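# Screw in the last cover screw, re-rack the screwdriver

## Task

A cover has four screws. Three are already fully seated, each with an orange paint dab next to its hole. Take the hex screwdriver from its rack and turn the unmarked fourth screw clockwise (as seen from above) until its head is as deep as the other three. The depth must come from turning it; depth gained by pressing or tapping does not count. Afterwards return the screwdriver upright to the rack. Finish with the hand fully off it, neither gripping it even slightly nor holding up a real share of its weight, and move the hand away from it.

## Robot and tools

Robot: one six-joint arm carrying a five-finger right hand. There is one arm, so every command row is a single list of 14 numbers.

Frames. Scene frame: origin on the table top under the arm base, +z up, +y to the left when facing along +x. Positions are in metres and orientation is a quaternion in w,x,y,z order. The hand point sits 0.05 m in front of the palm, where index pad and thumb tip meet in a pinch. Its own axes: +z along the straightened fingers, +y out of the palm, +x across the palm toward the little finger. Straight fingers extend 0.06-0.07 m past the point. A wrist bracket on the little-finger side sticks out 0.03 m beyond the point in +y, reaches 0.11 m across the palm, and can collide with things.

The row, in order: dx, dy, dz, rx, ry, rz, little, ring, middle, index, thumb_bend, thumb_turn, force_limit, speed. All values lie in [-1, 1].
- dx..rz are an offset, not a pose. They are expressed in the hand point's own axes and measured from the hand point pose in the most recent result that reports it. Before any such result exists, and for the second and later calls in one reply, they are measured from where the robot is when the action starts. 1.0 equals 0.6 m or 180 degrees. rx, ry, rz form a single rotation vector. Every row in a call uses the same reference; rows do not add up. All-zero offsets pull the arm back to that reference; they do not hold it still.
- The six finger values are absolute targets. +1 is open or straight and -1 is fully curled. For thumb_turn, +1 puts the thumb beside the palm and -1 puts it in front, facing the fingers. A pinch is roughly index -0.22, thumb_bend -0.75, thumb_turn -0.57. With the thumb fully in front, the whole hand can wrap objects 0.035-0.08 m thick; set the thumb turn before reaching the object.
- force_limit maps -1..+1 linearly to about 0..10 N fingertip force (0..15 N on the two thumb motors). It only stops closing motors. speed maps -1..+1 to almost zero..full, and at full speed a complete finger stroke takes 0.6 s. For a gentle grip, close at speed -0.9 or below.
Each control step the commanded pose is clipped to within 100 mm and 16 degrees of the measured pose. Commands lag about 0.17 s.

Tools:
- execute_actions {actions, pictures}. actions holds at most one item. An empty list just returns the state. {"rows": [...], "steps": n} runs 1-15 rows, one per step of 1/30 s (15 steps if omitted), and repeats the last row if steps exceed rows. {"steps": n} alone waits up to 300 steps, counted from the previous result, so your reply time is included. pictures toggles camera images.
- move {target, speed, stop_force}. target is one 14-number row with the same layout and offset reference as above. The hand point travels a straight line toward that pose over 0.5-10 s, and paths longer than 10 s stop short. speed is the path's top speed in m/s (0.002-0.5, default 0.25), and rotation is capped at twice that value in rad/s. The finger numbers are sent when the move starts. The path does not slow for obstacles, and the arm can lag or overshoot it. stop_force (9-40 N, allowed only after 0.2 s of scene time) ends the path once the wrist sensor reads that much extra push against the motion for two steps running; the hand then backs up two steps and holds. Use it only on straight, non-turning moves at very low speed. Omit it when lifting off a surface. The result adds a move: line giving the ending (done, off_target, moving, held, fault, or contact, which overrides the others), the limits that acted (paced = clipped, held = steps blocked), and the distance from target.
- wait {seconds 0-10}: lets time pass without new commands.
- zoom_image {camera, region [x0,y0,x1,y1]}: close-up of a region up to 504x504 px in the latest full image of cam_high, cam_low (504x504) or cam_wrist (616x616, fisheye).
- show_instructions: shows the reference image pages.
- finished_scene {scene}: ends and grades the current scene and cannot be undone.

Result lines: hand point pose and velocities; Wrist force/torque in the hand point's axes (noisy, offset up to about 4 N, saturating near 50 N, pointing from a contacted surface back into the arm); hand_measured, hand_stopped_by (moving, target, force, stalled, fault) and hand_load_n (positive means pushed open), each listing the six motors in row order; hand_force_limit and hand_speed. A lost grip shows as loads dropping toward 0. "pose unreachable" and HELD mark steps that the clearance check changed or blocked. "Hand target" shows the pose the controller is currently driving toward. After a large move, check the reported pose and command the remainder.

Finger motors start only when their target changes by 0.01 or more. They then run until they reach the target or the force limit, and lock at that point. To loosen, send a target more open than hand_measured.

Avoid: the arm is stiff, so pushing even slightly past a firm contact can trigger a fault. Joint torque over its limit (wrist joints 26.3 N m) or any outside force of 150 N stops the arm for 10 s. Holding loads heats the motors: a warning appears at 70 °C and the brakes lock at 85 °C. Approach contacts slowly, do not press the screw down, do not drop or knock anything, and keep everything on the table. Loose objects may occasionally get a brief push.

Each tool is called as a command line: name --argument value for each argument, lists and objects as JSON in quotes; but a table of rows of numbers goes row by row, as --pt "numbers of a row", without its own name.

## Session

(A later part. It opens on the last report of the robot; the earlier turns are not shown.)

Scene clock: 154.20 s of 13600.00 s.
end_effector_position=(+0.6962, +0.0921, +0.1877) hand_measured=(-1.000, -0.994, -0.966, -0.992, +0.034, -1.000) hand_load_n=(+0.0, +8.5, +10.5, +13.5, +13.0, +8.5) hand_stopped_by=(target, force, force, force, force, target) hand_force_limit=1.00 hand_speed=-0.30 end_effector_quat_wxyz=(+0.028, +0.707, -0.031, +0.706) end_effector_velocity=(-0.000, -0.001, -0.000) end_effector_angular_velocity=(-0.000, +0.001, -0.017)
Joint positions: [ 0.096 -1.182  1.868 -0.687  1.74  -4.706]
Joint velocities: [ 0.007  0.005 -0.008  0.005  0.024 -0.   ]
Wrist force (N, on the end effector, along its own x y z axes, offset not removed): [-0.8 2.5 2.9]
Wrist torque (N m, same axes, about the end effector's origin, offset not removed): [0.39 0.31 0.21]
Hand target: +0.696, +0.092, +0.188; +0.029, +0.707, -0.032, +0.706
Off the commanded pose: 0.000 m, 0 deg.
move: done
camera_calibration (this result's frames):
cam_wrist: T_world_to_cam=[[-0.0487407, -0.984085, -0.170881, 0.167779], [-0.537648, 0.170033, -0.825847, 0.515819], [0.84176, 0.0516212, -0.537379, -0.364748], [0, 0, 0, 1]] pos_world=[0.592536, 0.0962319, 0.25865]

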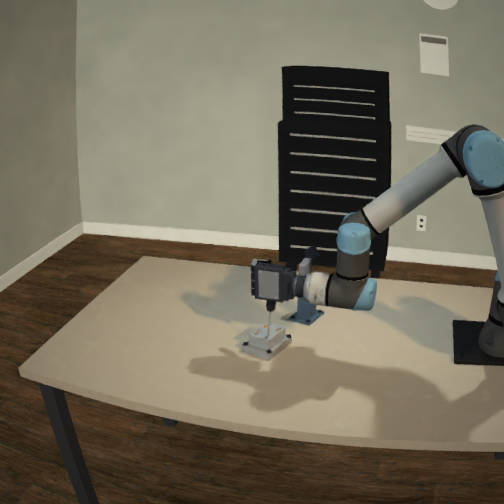

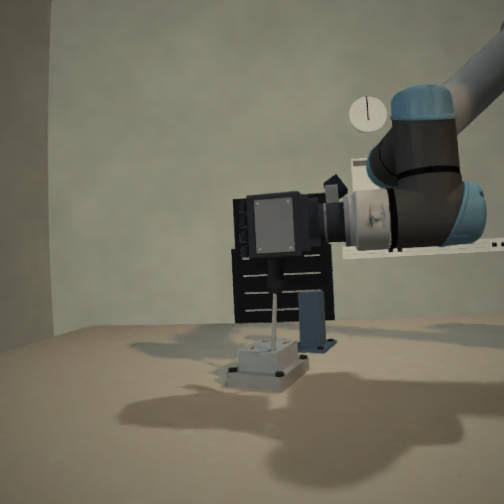

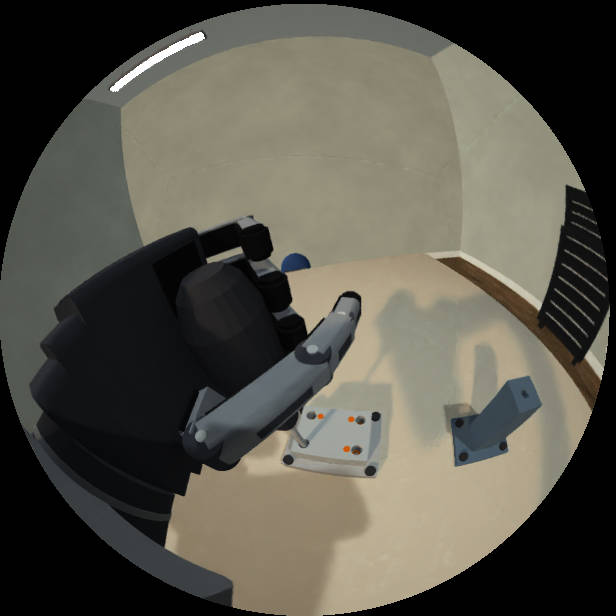

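execute_actions --actions '[{"rows":[[0,0,0.0005,0,0,0,-0.72,-0.72,-0.72,-0.72,0.35,-1,1,0.5]],"steps":7}]' --pictures false

move --target '[0,-0.0364,0.0188,0.153,0,0,-0.72,-0.72,-0.72,-0.72,0.35,-1,1,0.5]'

move --target '[0,-0.0364,0.0188,0.153,0,0,-0.72,-0.72,-0.72,-0.72,0.35,-1,1,0.5]'

execute_actions --actions '[{"rows":[[0,0,0,0,0,0,-1,-1,-1,-1,0.35,-1,1,-0.3]],"steps":11}]' --pictures false

execute_actions --actions '[{"rows":[[0,0,0,0,0,0,-1,-1,-1,-1,-1,-1,1,-0.3]],"steps":15}]' --pictures false

move --target '[0,0.0236,-0.0335,-0.153,0,0,-1,-1,-1,-1,-1,-1,1,-0.3]'

move --target '[0,0.0236,-0.0335,-0.153,0,0,-1,-1,-1,-1,-1,-1,1,-0.3]'

execute_actions --actions '[{"rows":[[-0.0005,0,0.0005,0,0,0,-0.72,-0.72,-0.72,-0.72,0.35,-1,1,0.5]],"steps":7}]' --pictures false

move --target '[0,-0.0364,0.0188,0.153,0,0,-0.72,-0.72,-0.72,-0.72,0.35,-1,1,0.5]'

move --target '[0,-0.0364,0.0188,0.153,0,0,-0.72,-0.72,-0.72,-0.72,0.35,-1,1,0.5]'

execute_actions --actions '[{"rows":[[0,0,0,0,0,0,-1,-1,-1,-1,0.35,-1,1,-0.3]],"steps":11}]' --pictures false

execute_actions --actions '[{"rows":[[0,0,0,0,0,0,-1,-1,-1,-1,-1,-1,1,-0.3]],"steps":15}]' --pictures false

move --target '[0,0.0236,-0.0335,-0.153,0,0,-1,-1,-1,-1,-1,-1,1,-0.3]'

move --target '[0,0.0236,-0.0335,-0.153,0,0,-1,-1,-1,-1,-1,-1,1,-0.3]'

Scene clock: 158.23 s of 13600.00 s.
end_effector_position=(+0.6964, +0.0922, +0.1877) hand_measured=(-0.722, -0.722, -0.720, -0.722, +0.232, -1.000) hand_load_n=(+0.0, +0.0, +0.0, +0.0, +0.0, +0.0) hand_stopped_by=(moving, moving, moving, moving, moving, target) hand_force_limit=1.00 hand_speed=0.50 end_effector_quat_wxyz=(+0.028, +0.707, -0.031, +0.706) end_effector_velocity=(+0.001, -0.001, +0.000) end_effector_angular_velocity=(+0.000, +0.000, +0.002)
Joint positions: [ 0.096 -1.181  1.867 -0.686  1.741 -4.706]
Joint velocities: [-0.003 -0.    -0.     0.001 -0.005  0.   ]
Wrist force (N, on the end effector, along its own x y z axes, offset not removed): [0.3 0.6 1.5]
Wrist torque (N m, same axes, about the end effector's origin, offset not removed): [0.06 -0.05 0.06]
Hand target: +0.696, +0.092, +0.188; +0.028, +0.707, -0.031, +0.706
Off the commanded pose: 0.000 m, 0 deg.
Steps of this call (steps 1 to 90: nothing new was sent; then 0.80 s passed at rest; steps 91 to 97: all 7 steps of this action). Readings (end_effector_position | what the end effector reports):
91: (+0.6962, +0.0919, +0.1877) | hand_measured=(-1.000, -0.994, -0.966, -0.992, +0.034, -1.000) hand_load_n=(+0.0, +8.5, +10.5, +13.5, +13.0, +8.5) hand_stopped_by=(moving, moving, moving, moving, moving, target) hand_force_limit=1.00 hand_speed=0.50
92: (+0.6962, +0.0920, +0.1877) | hand_measured=(-1.000, -0.994, -0.966, -0.992, +0.034, -1.000) hand_load_n=(+0.0, +8.5, +10.5, +13.5, +13.0, +8.5) hand_stopped_by=(moving, moving, moving, moving, moving, target) hand_force_limit=1.00 hand_speed=0.50
94: (+0.6963, +0.0922, +0.1877) | hand_measured=(-0.926, -0.920, -0.900, -0.918, +0.078, -1.000) hand_load_n=(+0.0, +0.0, -11.5, +0.0, +7.5, +6.0) hand_stopped_by=(moving, moving, moving, moving, moving, target) hand_force_limit=1.00 hand_speed=0.50
97: the state above

Scene clock: 160.03 s of 13600.00 s.
end_effector_position=(+0.7093, +0.1128, +0.1878) hand_measured=(-0.720, -0.720, -0.720, -0.720, +0.350, -1.000) hand_load_n=(+0.0, +0.0, +0.0, +0.0, +0.0, +0.0) hand_stopped_by=(target, target, target, target, target, target) hand_force_limit=1.00 hand_speed=0.50 end_effector_quat_wxyz=(-0.140, +0.693, +0.137, +0.694) end_effector_velocity=(+0.001, +0.001, -0.000) end_effector_angular_velocity=(+0.000, +0.001, +0.017)
Joint positions: [-0.127 -1.227  1.937 -0.714  1.039 -4.706]
Joint velocities: [-0.008  0.002 -0.003  0.001 -0.025  0.   ]
Wrist force (N, on the end effector, along its own x y z axes, offset not removed): [-0.6 2.5 1.9]
Wrist torque (N m, same axes, about the end effector's origin, offset not removed): [0.38 0.00 0.06]
Hand target: +0.709, +0.113, +0.188; -0.141, +0.693, +0.138, +0.693
Off the commanded pose: 0.000 m, 0 deg.
move: done
camera_calibration (this result's frames):
cam_wrist: T_world_to_cam=[[0.410089, -0.896019, -0.170227, -0.146703], [-0.553998, -0.0964554, -0.826912, 0.561347], [0.724509, 0.433413, -0.535948, -0.336988], [0, 0, 0, 1]] pos_world=[0.615297, 0.0687514, 0.258604]

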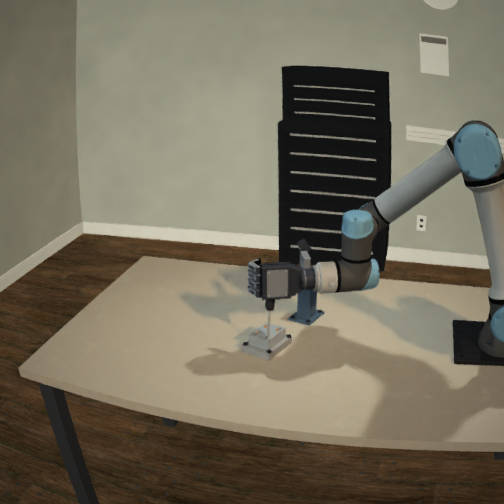

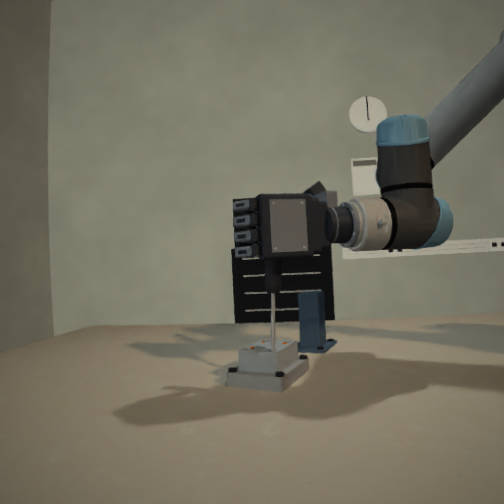

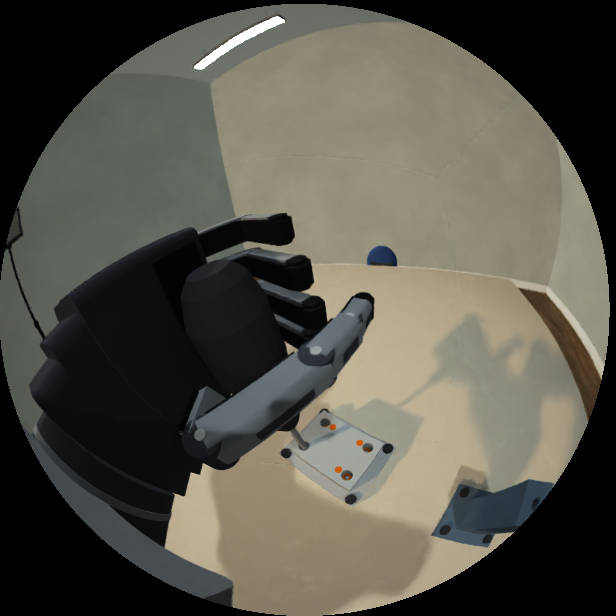

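Scene clock: 161.57 s of 13600.00 s.
end_effector_position=(+0.7112, +0.1370, +0.1878) hand_measured=(-0.720, -0.720, -0.720, -0.720, +0.350, -1.000) hand_load_n=(+0.0, +0.0, +0.0, +0.0, +0.0, +0.0) hand_stopped_by=(target, target, target, target, target, target) hand_force_limit=1.00 hand_speed=0.50 end_effector_quat_wxyz=(-0.300, +0.640, +0.298, +0.641) end_effector_velocity=(+0.001, +0.001, +0.001) end_effector_angular_velocity=(-0.002, -0.002, +0.015)
Joint positions: [-0.29  -1.141  1.808 -0.679  0.397 -4.698]
Joint velocities: [-0.003  0.006 -0.011  0.007 -0.018 -0.004]
Wrist force (N, on the end effector, along its own x y z axes, offset not removed): [-0.4 2.7 2.1]
Wrist torque (N m, same axes, about the end effector's origin, offset not removed): [0.43 0.03 0.10]
Hand target: +0.711, +0.137, +0.188; -0.301, +0.640, +0.298, +0.641
Off the commanded pose: 0.000 m, 0 deg.
move: done
camera_calibration (this result's frames):
cam_wrist: T_world_to_cam=[[0.776955, -0.606402, -0.169168, -0.426482], [-0.445938, -0.340428, -0.827797, 0.521454], [0.444389, 0.718599, -0.534915, -0.188896], [0, 0, 0, 1]] pos_world=[0.647836, 0.0546386, 0.258468]

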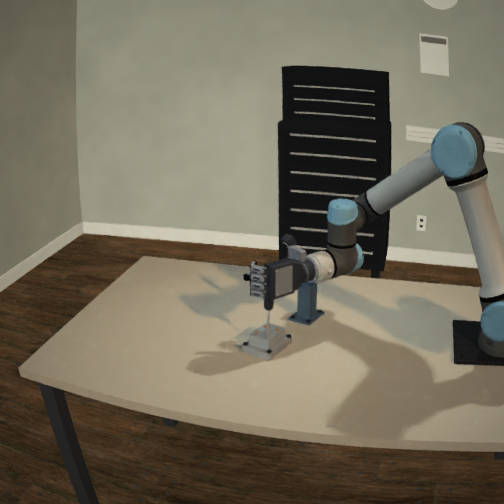

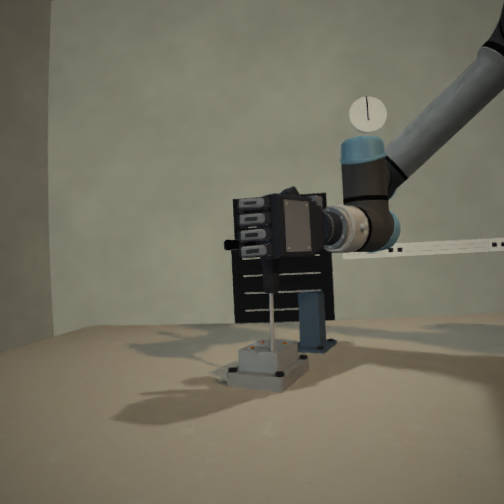

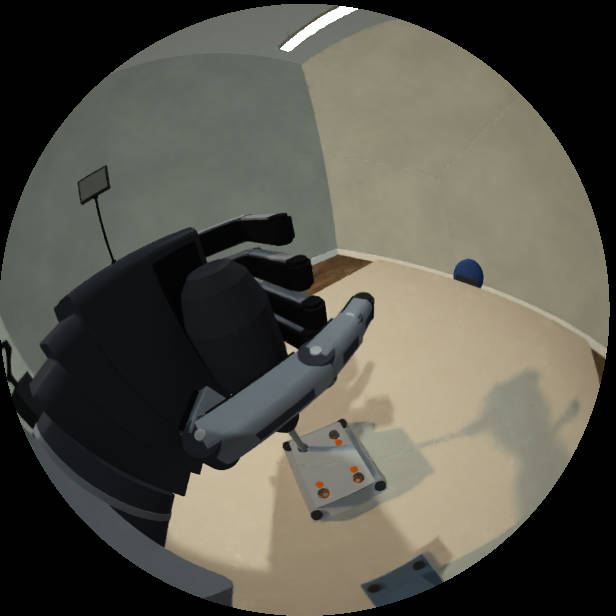

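Scene clock: 161.93 s of 13600.00 s.
end_effector_position=(+0.7113, +0.1370, +0.1879) hand_measured=(-1.000, -0.994, -0.968, -0.992, +0.352, -1.000) hand_load_n=(+0.0, +11.0, +10.5, +11.0, +2.0, +1.0) hand_stopped_by=(moving, force, force, force, target, target) hand_force_limit=1.00 hand_speed=-0.30 end_effector_quat_wxyz=(-0.300, +0.640, +0.298, +0.641) end_effector_velocity=(+0.000, -0.000, +0.000) end_effector_angular_velocity=(-0.000, -0.001, -0.002)
Joint positions: [-0.29  -1.141  1.807 -0.679  0.397 -4.698]
Joint velocities: [-0.    -0.    -0.    -0.001  0.002 -0.   ]
Wrist force (N, on the end effector, along its own x y z axes, offset not removed): [1.7 1.9 1.4]
Wrist torque (N m, same axes, about the end effector's origin, offset not removed): [0.39 -0.17 0.21]
Hand target: +0.711, +0.137, +0.188; -0.300, +0.640, +0.298, +0.641
Off the commanded pose: 0.000 m, 0 deg.
Steps of this call (steps 1 to 11: all 11 steps of this action). Readings (end_effector_position | what the end effector reports):
1: (+0.7112, +0.1371, +0.1878) | hand_measured=(-0.720, -0.720, -0.720, -0.720, +0.350, -1.000) hand_load_n=(+0.0, +0.0, +0.0, +0.0, +0.0, +0.0) hand_stopped_by=(moving, moving, moving, moving, target, target) hand_force_limit=1.00 hand_speed=-0.30
2: (+0.7112, +0.1371, +0.1878) | hand_measured=(-0.720, -0.720, -0.720, -0.720, +0.350, -1.000) hand_load_n=(+0.0, +0.0, +0.0, +0.0, +0.0, +0.0) hand_stopped_by=(moving, moving, moving, moving, target, target) hand_force_limit=1.00 hand_speed=-0.30
4: (+0.7112, +0.1371, +0.1878) | hand_measured=(-0.756, -0.756, -0.756, -0.756, +0.350, -1.000) hand_load_n=(+0.0, +0.0, +0.0, +0.0, +0.0, +0.0) hand_stopped_by=(moving, moving, moving, moving, target, target) hand_force_limit=1.00 hand_speed=-0.30
8: (+0.7112, +0.1370, +0.1878) | hand_measured=(-0.910, -0.910, -0.910, -0.910, +0.350, -1.000) hand_load_n=(+0.0, +0.0, +0.0, +0.0, +0.0, +0.0) hand_stopped_by=(moving, moving, moving, moving, target, target) hand_force_limit=1.00 hand_speed=-0.30
11: the state above

Scene clock: 162.43 s of 13600.00 s.
end_effector_position=(+0.7113, +0.1370, +0.1879) hand_measured=(-1.000, -0.994, -0.966, -0.992, +0.072, -1.000) hand_load_n=(+0.0, +10.5, +9.5, +10.0, +13.0, +5.0) hand_stopped_by=(target, force, force, force, moving, target) hand_force_limit=1.00 hand_speed=-0.30 end_effector_quat_wxyz=(-0.300, +0.640, +0.298, +0.641) end_effector_velocity=(+0.000, -0.000, +0.000) end_effector_angular_velocity=(-0.000, -0.000, -0.000)
Joint positions: [-0.29  -1.141  1.807 -0.679  0.397 -4.698]
Joint velocities: [-0.  0. -0. -0.  0. -0.]
Wrist force (N, on the end effector, along its own x y z axes, offset not removed): [3.2 2.1 -0.8]
Wrist torque (N m, same axes, about the end effector's origin, offset not removed): [0.29 -0.37 0.00]
Hand target: +0.711, +0.137, +0.188; -0.300, +0.640, +0.298, +0.641
Off the commanded pose: 0.000 m, 0 deg.
Steps of this call (steps 1 to 15: all 15 steps of this action). Readings (end_effector_position | what the end effector reports):
1: (+0.7113, +0.1370, +0.1879) | hand_measured=(-1.000, -0.994, -0.968, -0.992, +0.352, -1.000) hand_load_n=(+0.0, +10.5, +10.5, +10.5, +2.0, +1.0) hand_stopped_by=(moving, force, force, force, moving, target) hand_force_limit=1.00 hand_speed=-0.30
2: (+0.7113, +0.1370, +0.1879) | hand_measured=(-1.000, -0.994, -0.966, -0.992, +0.352, -1.000) hand_load_n=(+0.0, +10.5, +10.0, +10.5, +2.0, +1.5) hand_stopped_by=(moving, force, force, force, moving, target) hand_force_limit=1.00 hand_speed=-0.30
4: (+0.7113, +0.1370, +0.1879) | hand_measured=(-1.000, -0.994, -0.966, -0.992, +0.330, -1.000) hand_load_n=(+0.0, +10.5, +10.0, +10.5, +3.0, +1.5) hand_stopped_by=(target, force, force, force, moving, target) hand_force_limit=1.00 hand_speed=-0.30
8: (+0.7113, +0.1370, +0.1879) | hand_measured=(-1.000, -0.994, -0.966, -0.992, +0.236, -1.000) hand_load_n=(+0.0, +10.5, +10.0, +10.5, +6.0, +2.5) hand_stopped_by=(target, force, force, force, moving, target) hand_force_limit=1.00 hand_speed=-0.30
15: the state above

Scene clock: 164.23 s of 13600.00 s.
end_effector_position=(+0.7092, +0.1126, +0.1878) hand_measured=(-1.000, -0.994, -0.966, -0.992, +0.034, -1.000) hand_load_n=(+0.0, +9.5, +10.0, +12.5, +14.0, +6.5) hand_stopped_by=(target, force, force, force, force, target) hand_force_limit=1.00 hand_speed=-0.30 end_effector_quat_wxyz=(-0.140, +0.693, +0.137, +0.694) end_effector_velocity=(+0.001, -0.000, +0.000) end_effector_angular_velocity=(-0.000, -0.000, -0.016)
Joint positions: [-0.127 -1.227  1.938 -0.714  1.038 -4.705]
Joint velocities: [ 0.008  0.001 -0.002  0.001  0.024 -0.   ]
Wrist force (N, on the end effector, along its own x y z axes, offset not removed): [3.7 2.3 0.2]
Wrist torque (N m, same axes, about the end effector's origin, offset not removed): [0.34 -0.25 0.06]
Hand target: +0.709, +0.113, +0.188; -0.139, +0.693, +0.136, +0.694
Off the commanded pose: 0.000 m, 0 deg.
move: done
camera_calibration (this result's frames):
cam_wrist: T_world_to_cam=[[0.410179, -0.895949, -0.170378, -0.146779], [-0.553982, -0.096367, -0.826933, 0.56119], [0.724471, 0.433577, -0.535867, -0.33684], [0, 0, 0, 1]] pos_world=[0.615126, 0.0686196, 0.258557]

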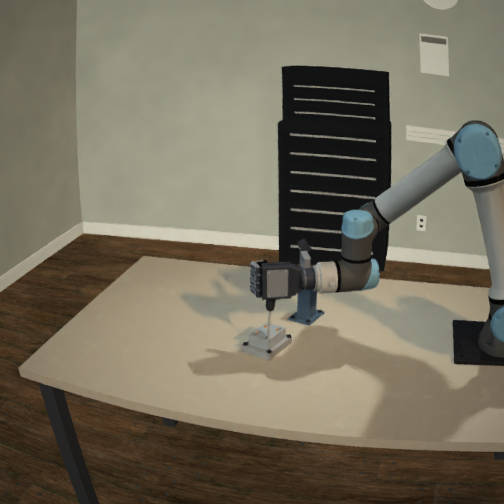

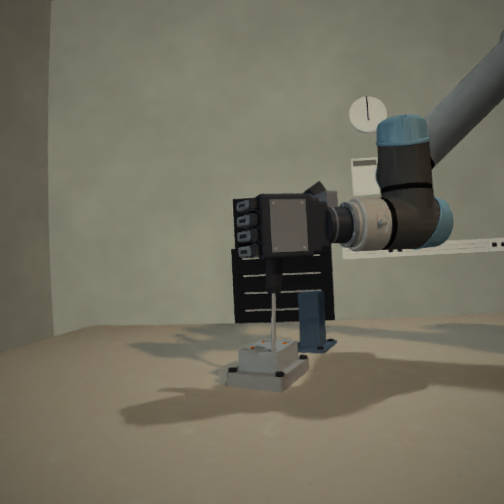

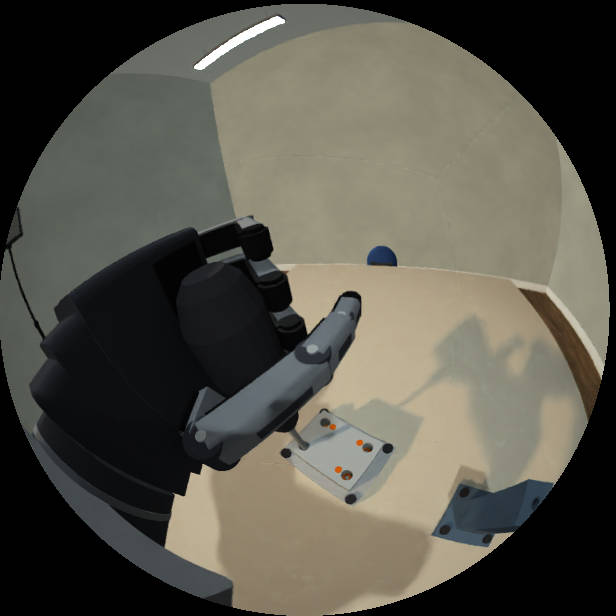

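Scene clock: 165.77 s of 13600.00 s.
end_effector_position=(+0.6962, +0.0920, +0.1877) hand_measured=(-1.000, -0.994, -0.966, -0.990, +0.034, -1.000) hand_load_n=(+0.0, +8.5, +10.5, +13.5, +13.5, +8.5) hand_stopped_by=(target, force, force, force, force, target) hand_force_limit=1.00 hand_speed=-0.30 end_effector_quat_wxyz=(+0.028, +0.706, -0.031, +0.707) end_effector_velocity=(-0.000, -0.001, -0.000) end_effector_angular_velocity=(-0.000, +0.001, -0.017)
Joint positions: [ 0.096 -1.182  1.868 -0.687  1.74  -4.706]
Joint velocities: [ 0.008  0.005 -0.008  0.004  0.025 -0.   ]
Wrist force (N, on the end effector, along its own x y z axes, offset not removed): [1.0 1.7 1.4]
Wrist torque (N m, same axes, about the end effector's origin, offset not removed): [0.38 0.02 0.16]
Hand target: +0.696, +0.092, +0.188; +0.029, +0.706, -0.032, +0.706
Off the commanded pose: 0.000 m, 0 deg.
move: done
camera_calibration (this result's frames):
cam_wrist: T_world_to_cam=[[-0.0485899, -0.984066, -0.171038, 0.167665], [-0.537481, 0.170094, -0.825943, 0.515756], [0.841875, 0.0517973, -0.537182, -0.364871], [0, 0, 0, 1]] pos_world=[0.592531, 0.0961651, 0.25866]

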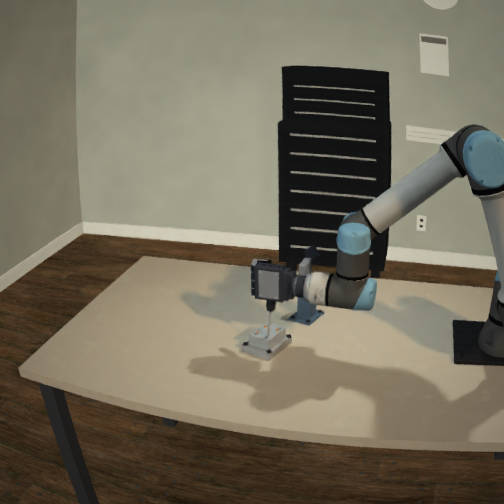

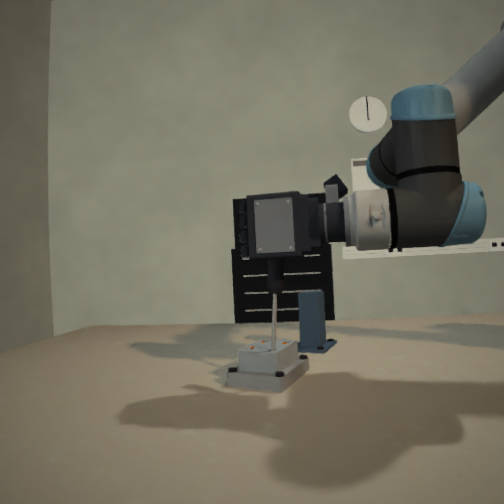

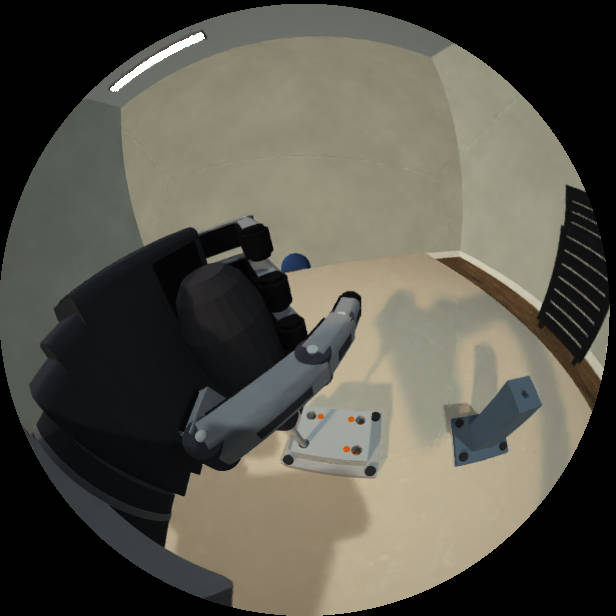

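Scene clock: 166.00 s of 13600.00 s.
end_effector_position=(+0.6963, +0.0921, +0.1874) hand_measured=(-0.722, -0.722, -0.720, -0.722, +0.232, -1.000) hand_load_n=(+0.0, +0.0, +0.0, +0.0, +0.0, +0.0) hand_stopped_by=(moving, moving, moving, moving, moving, target) hand_force_limit=1.00 hand_speed=0.50 end_effector_quat_wxyz=(+0.028, +0.707, -0.031, +0.706) end_effector_velocity=(+0.001, +0.001, -0.000) end_effector_angular_velocity=(+0.000, -0.001, +0.004)
Joint positions: [ 0.096 -1.181  1.867 -0.687  1.74  -4.706]
Joint velocities: [-0.     0.002 -0.001 -0.002 -0.004  0.   ]
Wrist force (N, on the end effector, along its own x y z axes, offset not removed): [-0.3 1.7 1.6]
Wrist torque (N m, same axes, about the end effector's origin, offset not removed): [0.22 -0.01 0.06]
Hand target: +0.696, +0.092, +0.187; +0.028, +0.706, -0.031, +0.707
Off the commanded pose: 0.000 m, 0 deg.
Steps of this call (steps 1 to 7: all 7 steps of this action). Readings (end_effector_position | what the end effector reports):
1: (+0.6962, +0.0920, +0.1877) | hand_measured=(-1.000, -0.994, -0.966, -0.990, +0.034, -1.000) hand_load_n=(+0.0, +8.5, +10.5, +13.5, +13.5, +8.5) hand_stopped_by=(moving, moving, moving, moving, moving, target) hand_force_limit=1.00 hand_speed=0.50
2: (+0.6962, +0.0920, +0.1877) | hand_measured=(-1.000, -0.994, -0.966, -0.990, +0.034, -1.000) hand_load_n=(+0.0, +8.5, +10.5, +13.5, +13.5, +8.5) hand_stopped_by=(moving, moving, moving, moving, moving, target) hand_force_limit=1.00 hand_speed=0.50
4: (+0.6962, +0.0920, +0.1875) | hand_measured=(-0.926, -0.920, -0.900, -0.918, +0.078, -1.000) hand_load_n=(+0.0, +0.0, -11.5, +0.0, +7.5, +5.5) hand_stopped_by=(moving, moving, moving, moving, moving, target) hand_force_limit=1.00 hand_speed=0.50
7: the state above

Scene clock: 167.80 s of 13600.00 s.
end_effector_position=(+0.7093, +0.1128, +0.1875) hand_measured=(-0.720, -0.720, -0.720, -0.720, +0.350, -1.000) hand_load_n=(+0.0, +0.0, +0.0, +0.0, +0.0, +0.0) hand_stopped_by=(target, target, target, target, target, target) hand_force_limit=1.00 hand_speed=0.50 end_effector_quat_wxyz=(-0.140, +0.693, +0.137, +0.694) end_effector_velocity=(+0.001, +0.000, +0.000) end_effector_angular_velocity=(+0.000, -0.001, +0.016)
Joint positions: [-0.127 -1.226  1.938 -0.715  1.038 -4.705]
Joint velocities: [-0.008  0.002 -0.003  0.    -0.025  0.   ]
Wrist force (N, on the end effector, along its own x y z axes, offset not removed): [0.2 3.1 0.9]
Wrist torque (N m, same axes, about the end effector's origin, offset not removed): [0.49 0.00 0.16]
Hand target: +0.709, +0.113, +0.187; -0.141, +0.693, +0.138, +0.694
Off the commanded pose: 0.000 m, 0 deg.
move: done
camera_calibration (this result's frames):
cam_wrist: T_world_to_cam=[[0.410312, -0.895901, -0.170309, -0.146877], [-0.55389, -0.0964672, -0.826983, 0.560959], [0.724465, 0.433654, -0.535812, -0.337122], [0, 0, 0, 1]] pos_world=[0.615208, 0.0687208, 0.258255]

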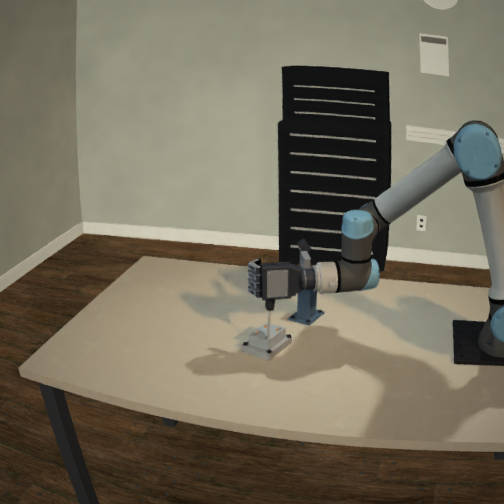

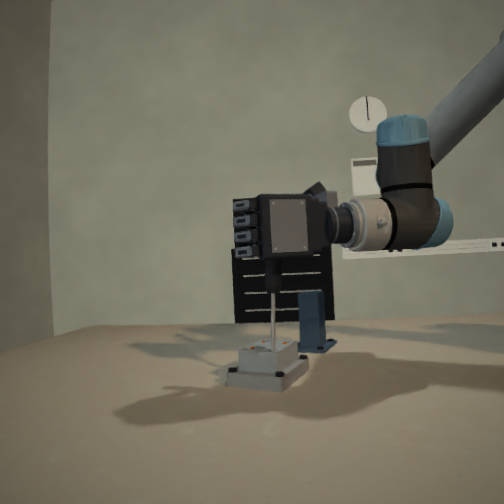

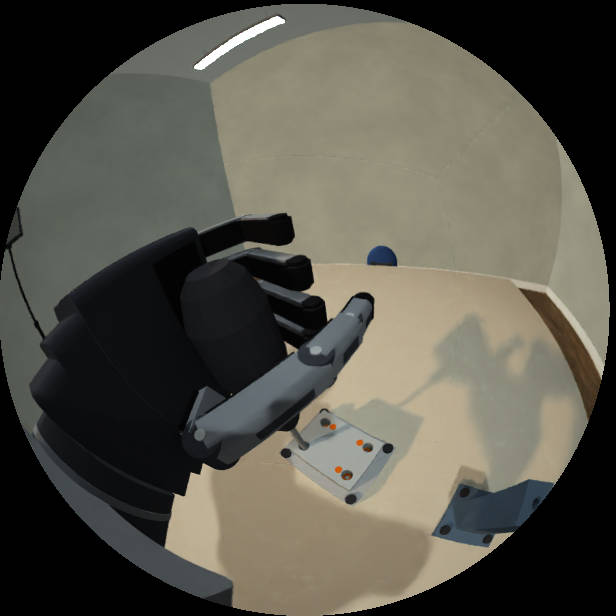

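Scene clock: 169.33 s of 13600.00 s.
end_effector_position=(+0.7111, +0.1370, +0.1875) hand_measured=(-0.720, -0.720, -0.720, -0.720, +0.350, -1.000) hand_load_n=(+0.0, +0.0, +0.0, +0.0, +0.0, +0.0) hand_stopped_by=(target, target, target, target, target, target) hand_force_limit=1.00 hand_speed=0.50 end_effector_quat_wxyz=(-0.301, +0.640, +0.298, +0.641) end_effector_velocity=(+0.000, +0.000, -0.000) end_effector_angular_velocity=(-0.002, -0.000, +0.015)
Joint positions: [-0.29  -1.141  1.808 -0.68   0.397 -4.698]
Joint velocities: [-0.004  0.006 -0.01   0.007 -0.018 -0.004]
Wrist force (N, on the end effector, along its own x y z axes, offset not removed): [-0.1 1.6 0.3]
Wrist torque (N m, same axes, about the end effector's origin, offset not removed): [0.35 0.04 0.09]
Hand target: +0.711, +0.137, +0.188; -0.301, +0.640, +0.298, +0.641
Off the commanded pose: 0.000 m, 0 deg.
move: done
camera_calibration (this result's frames):
cam_wrist: T_world_to_cam=[[0.777109, -0.606199, -0.169186, -0.426596], [-0.445784, -0.340409, -0.827888, 0.521042], [0.444272, 0.71878, -0.534769, -0.189], [0, 0, 0, 1]] pos_world=[0.647751, 0.0546152, 0.258119]

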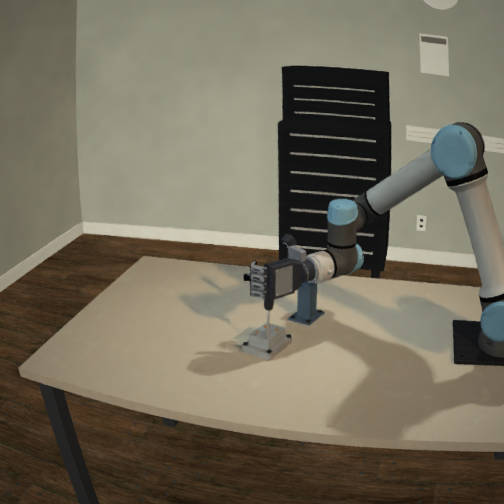

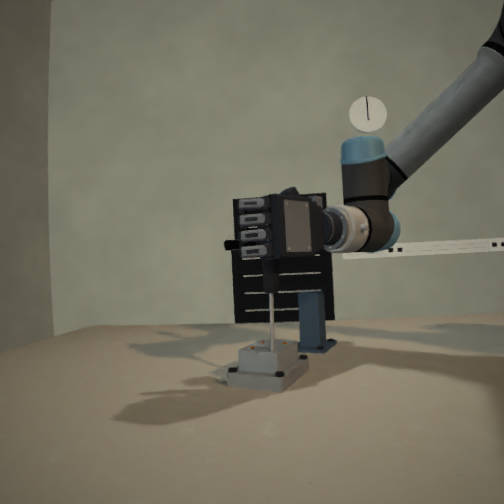

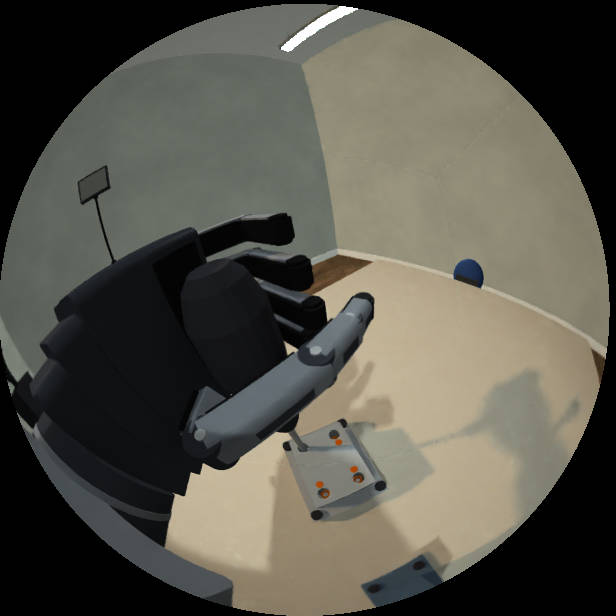

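Scene clock: 169.70 s of 13600.00 s.
end_effector_position=(+0.7112, +0.1370, +0.1875) hand_measured=(-1.000, -0.994, -0.968, -0.994, +0.352, -1.000) hand_load_n=(+0.0, +11.0, +10.5, +11.0, +2.0, +1.0) hand_stopped_by=(moving, force, force, force, target, target) hand_force_limit=1.00 hand_speed=-0.30 end_effector_quat_wxyz=(-0.301, +0.640, +0.298, +0.641) end_effector_velocity=(+0.000, -0.000, +0.000) end_effector_angular_velocity=(-0.000, -0.001, -0.000)
Joint positions: [-0.29  -1.14   1.808 -0.68   0.397 -4.698]
Joint velocities: [-0. -0. -0.  0.  0. -0.]
Wrist force (N, on the end effector, along its own x y z axes, offset not removed): [0.8 2.5 1.9]
Wrist torque (N m, same axes, about the end effector's origin, offset not removed): [0.28 -0.07 0.18]
Hand target: +0.711, +0.137, +0.187; -0.301, +0.640, +0.298, +0.641
Off the commanded pose: 0.000 m, 0 deg.
Steps of this call (steps 1 to 11: all 11 steps of this action). Readings (end_effector_position | what the end effector reports):
1: (+0.7111, +0.1371, +0.1875) | hand_measured=(-0.720, -0.720, -0.720, -0.720, +0.350, -1.000) hand_load_n=(+0.0, +0.0, +0.0, +0.0, +0.0, +0.0) hand_stopped_by=(moving, moving, moving, moving, target, target) hand_force_limit=1.00 hand_speed=-0.30
2: (+0.7111, +0.1371, +0.1875) | hand_measured=(-0.720, -0.720, -0.720, -0.720, +0.350, -1.000) hand_load_n=(+0.0, +0.0, +0.0, +0.0, +0.0, +0.0) hand_stopped_by=(moving, moving, moving, moving, target, target) hand_force_limit=1.00 hand_speed=-0.30
4: (+0.7111, +0.1371, +0.1875) | hand_measured=(-0.756, -0.756, -0.756, -0.756, +0.350, -1.000) hand_load_n=(+0.0, +0.0, +0.0, +0.0, +0.0, +0.0) hand_stopped_by=(moving, moving, moving, moving, target, target) hand_force_limit=1.00 hand_speed=-0.30
8: (+0.7111, +0.1370, +0.1875) | hand_measured=(-0.910, -0.910, -0.910, -0.910, +0.350, -1.000) hand_load_n=(+0.0, +0.0, +0.0, +0.0, +0.0, +0.0) hand_stopped_by=(moving, moving, moving, moving, target, target) hand_force_limit=1.00 hand_speed=-0.30
11: the state above

Scene clock: 170.20 s of 13600.00 s.
end_effector_position=(+0.7112, +0.1370, +0.1875) hand_measured=(-1.000, -0.994, -0.966, -0.992, +0.072, -1.000) hand_load_n=(+0.0, +10.5, +9.5, +10.0, +13.0, +5.0) hand_stopped_by=(target, force, force, force, moving, target) hand_force_limit=1.00 hand_speed=-0.30 end_effector_quat_wxyz=(-0.300, +0.640, +0.298, +0.641) end_effector_velocity=(+0.000, -0.000, +0.000) end_effector_angular_velocity=(-0.000, -0.001, -0.000)
Joint positions: [-0.29  -1.14   1.808 -0.68   0.397 -4.698]
Joint velocities: [ 0.     0.    -0.    -0.001  0.    -0.   ]
Wrist force (N, on the end effector, along its own x y z axes, offset not removed): [3.2 3.1 0.1]
Wrist torque (N m, same axes, about the end effector's origin, offset not removed): [0.35 -0.47 0.03]
Hand target: +0.711, +0.137, +0.188; -0.301, +0.640, +0.298, +0.641
Off the commanded pose: 0.000 m, 0 deg.
Steps of this call (steps 1 to 15: all 15 steps of this action). Readings (end_effector_position | what the end effector reports):
1: (+0.7112, +0.1370, +0.1875) | hand_measured=(-1.000, -0.994, -0.968, -0.992, +0.352, -1.000) hand_load_n=(+0.0, +11.0, +10.5, +11.0, +2.0, +1.5) hand_stopped_by=(moving, force, force, force, moving, target) hand_force_limit=1.00 hand_speed=-0.30
2: (+0.7112, +0.1370, +0.1875) | hand_measured=(-1.000, -0.994, -0.966, -0.992, +0.352, -1.000) hand_load_n=(+0.0, +10.5, +10.0, +10.5, +2.5, +1.5) hand_stopped_by=(moving, force, force, force, moving, target) hand_force_limit=1.00 hand_speed=-0.30
4: (+0.7112, +0.1370, +0.1875) | hand_measured=(-1.000, -0.994, -0.966, -0.992, +0.330, -1.000) hand_load_n=(+0.0, +10.5, +10.0, +10.5, +3.0, +1.5) hand_stopped_by=(target, force, force, force, moving, target) hand_force_limit=1.00 hand_speed=-0.30
8: (+0.7112, +0.1370, +0.1875) | hand_measured=(-1.000, -0.994, -0.966, -0.992, +0.236, -1.000) hand_load_n=(+0.0, +10.5, +10.0, +10.5, +6.0, +3.0) hand_stopped_by=(target, force, force, force, moving, target) hand_force_limit=1.00 hand_speed=-0.30
15: the state above

Scene clock: 172.00 s of 13600.00 s.
end_effector_position=(+0.7091, +0.1126, +0.1874) hand_measured=(-1.000, -0.994, -0.966, -0.992, +0.034, -1.000) hand_load_n=(+0.0, +9.5, +10.0, +12.5, +14.0, +7.0) hand_stopped_by=(target, force, force, force, force, target) hand_force_limit=1.00 hand_speed=-0.30 end_effector_quat_wxyz=(-0.140, +0.693, +0.137, +0.694) end_effector_velocity=(+0.001, +0.000, -0.000) end_effector_angular_velocity=(-0.000, -0.000, -0.015)
Joint positions: [-0.128 -1.227  1.939 -0.716  1.038 -4.705]
Joint velocities: [ 0.008  0.002 -0.002  0.     0.023 -0.   ]
Wrist force (N, on the end effector, along its own x y z axes, offset not removed): [4.5 3.2 0.7]
Wrist torque (N m, same axes, about the end effector's origin, offset not removed): [0.42 -0.35 0.19]
Hand target: +0.709, +0.113, +0.188; -0.140, +0.693, +0.136, +0.694
Off the commanded pose: 0.000 m, 0 deg.
move: done
camera_calibration (this result's frames):
cam_wrist: T_world_to_cam=[[0.410402, -0.89583, -0.170464, -0.146954], [-0.553874, -0.0963767, -0.827004, 0.560804], [0.724426, 0.43382, -0.53573, -0.336974], [0, 0, 0, 1]] pos_world=[0.615038, 0.0685888, 0.25821]

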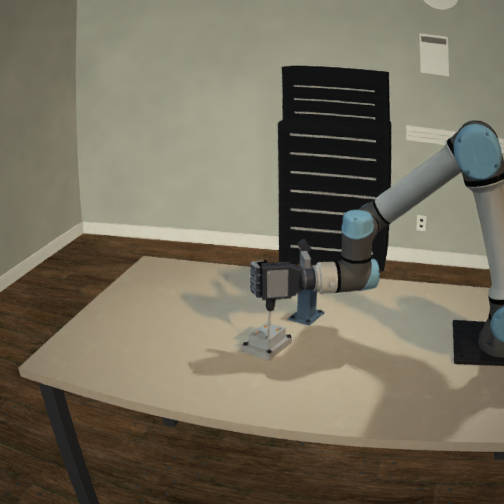

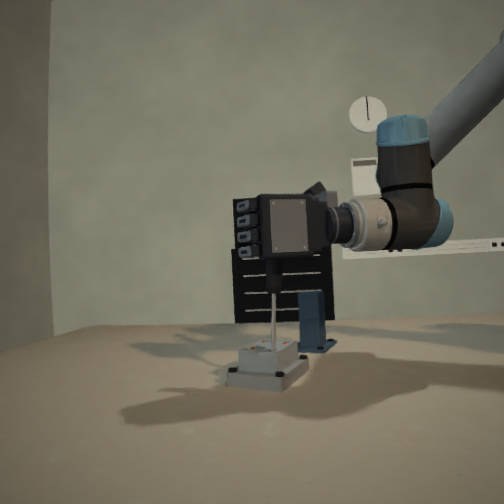

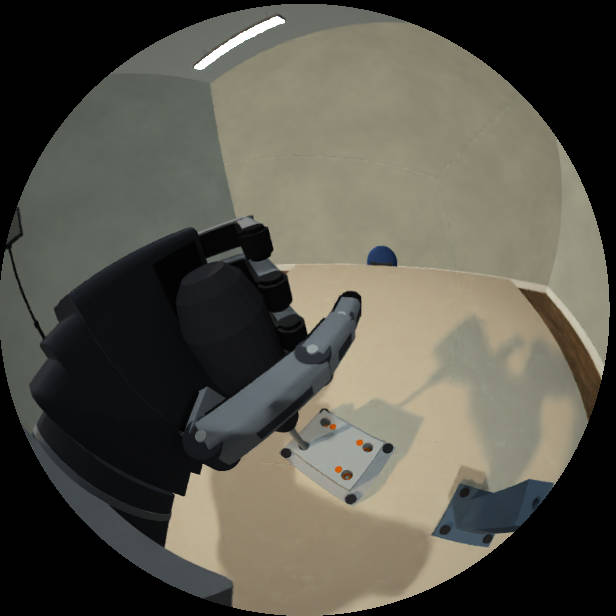

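Scene clock: 173.53 s of 13600.00 s.
end_effector_position=(+0.6961, +0.0920, +0.1874) hand_measured=(-1.000, -0.994, -0.966, -0.992, +0.034, -1.000) hand_load_n=(+0.0, +8.5, +10.5, +13.5, +13.0, +9.0) hand_stopped_by=(target, force, force, force, force, target) hand_force_limit=1.00 hand_speed=-0.30 end_effector_quat_wxyz=(+0.028, +0.706, -0.031, +0.707) end_effector_velocity=(-0.000, -0.001, -0.000) end_effector_angular_velocity=(-0.000, +0.001, -0.017)
Joint positions: [ 0.096 -1.182  1.869 -0.688  1.739 -4.706]
Joint velocities: [ 0.007  0.005 -0.008  0.004  0.024 -0.   ]
Wrist force (N, on the end effector, along its own x y z axes, offset not removed): [-0.4 1.0 2.2]
Wrist torque (N m, same axes, about the end effector's origin, offset not removed): [0.25 0.30 0.15]
Hand target: +0.696, +0.092, +0.187; +0.029, +0.706, -0.032, +0.707
Off the commanded pose: 0.000 m, 0 deg.
move: done
camera_calibration (this result's frames):
cam_wrist: T_world_to_cam=[[-0.0483458, -0.984052, -0.171183, 0.167457], [-0.537436, 0.170088, -0.825974, 0.515408], [0.841918, 0.0520676, -0.537088, -0.365051], [0, 0, 0, 1]] pos_world=[0.592437, 0.0961293, 0.258315]

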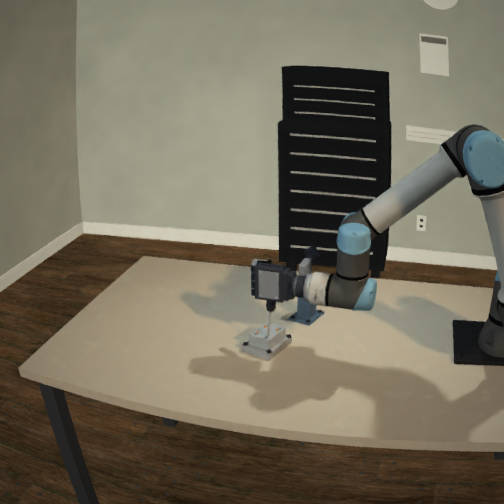

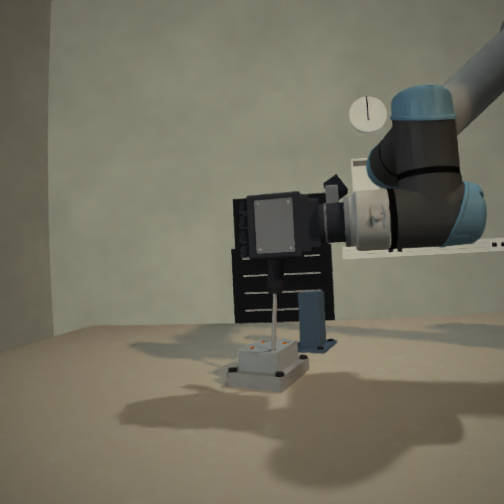

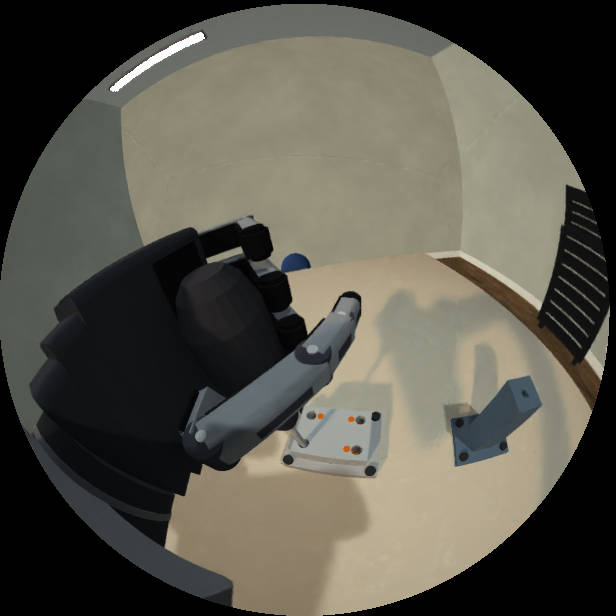

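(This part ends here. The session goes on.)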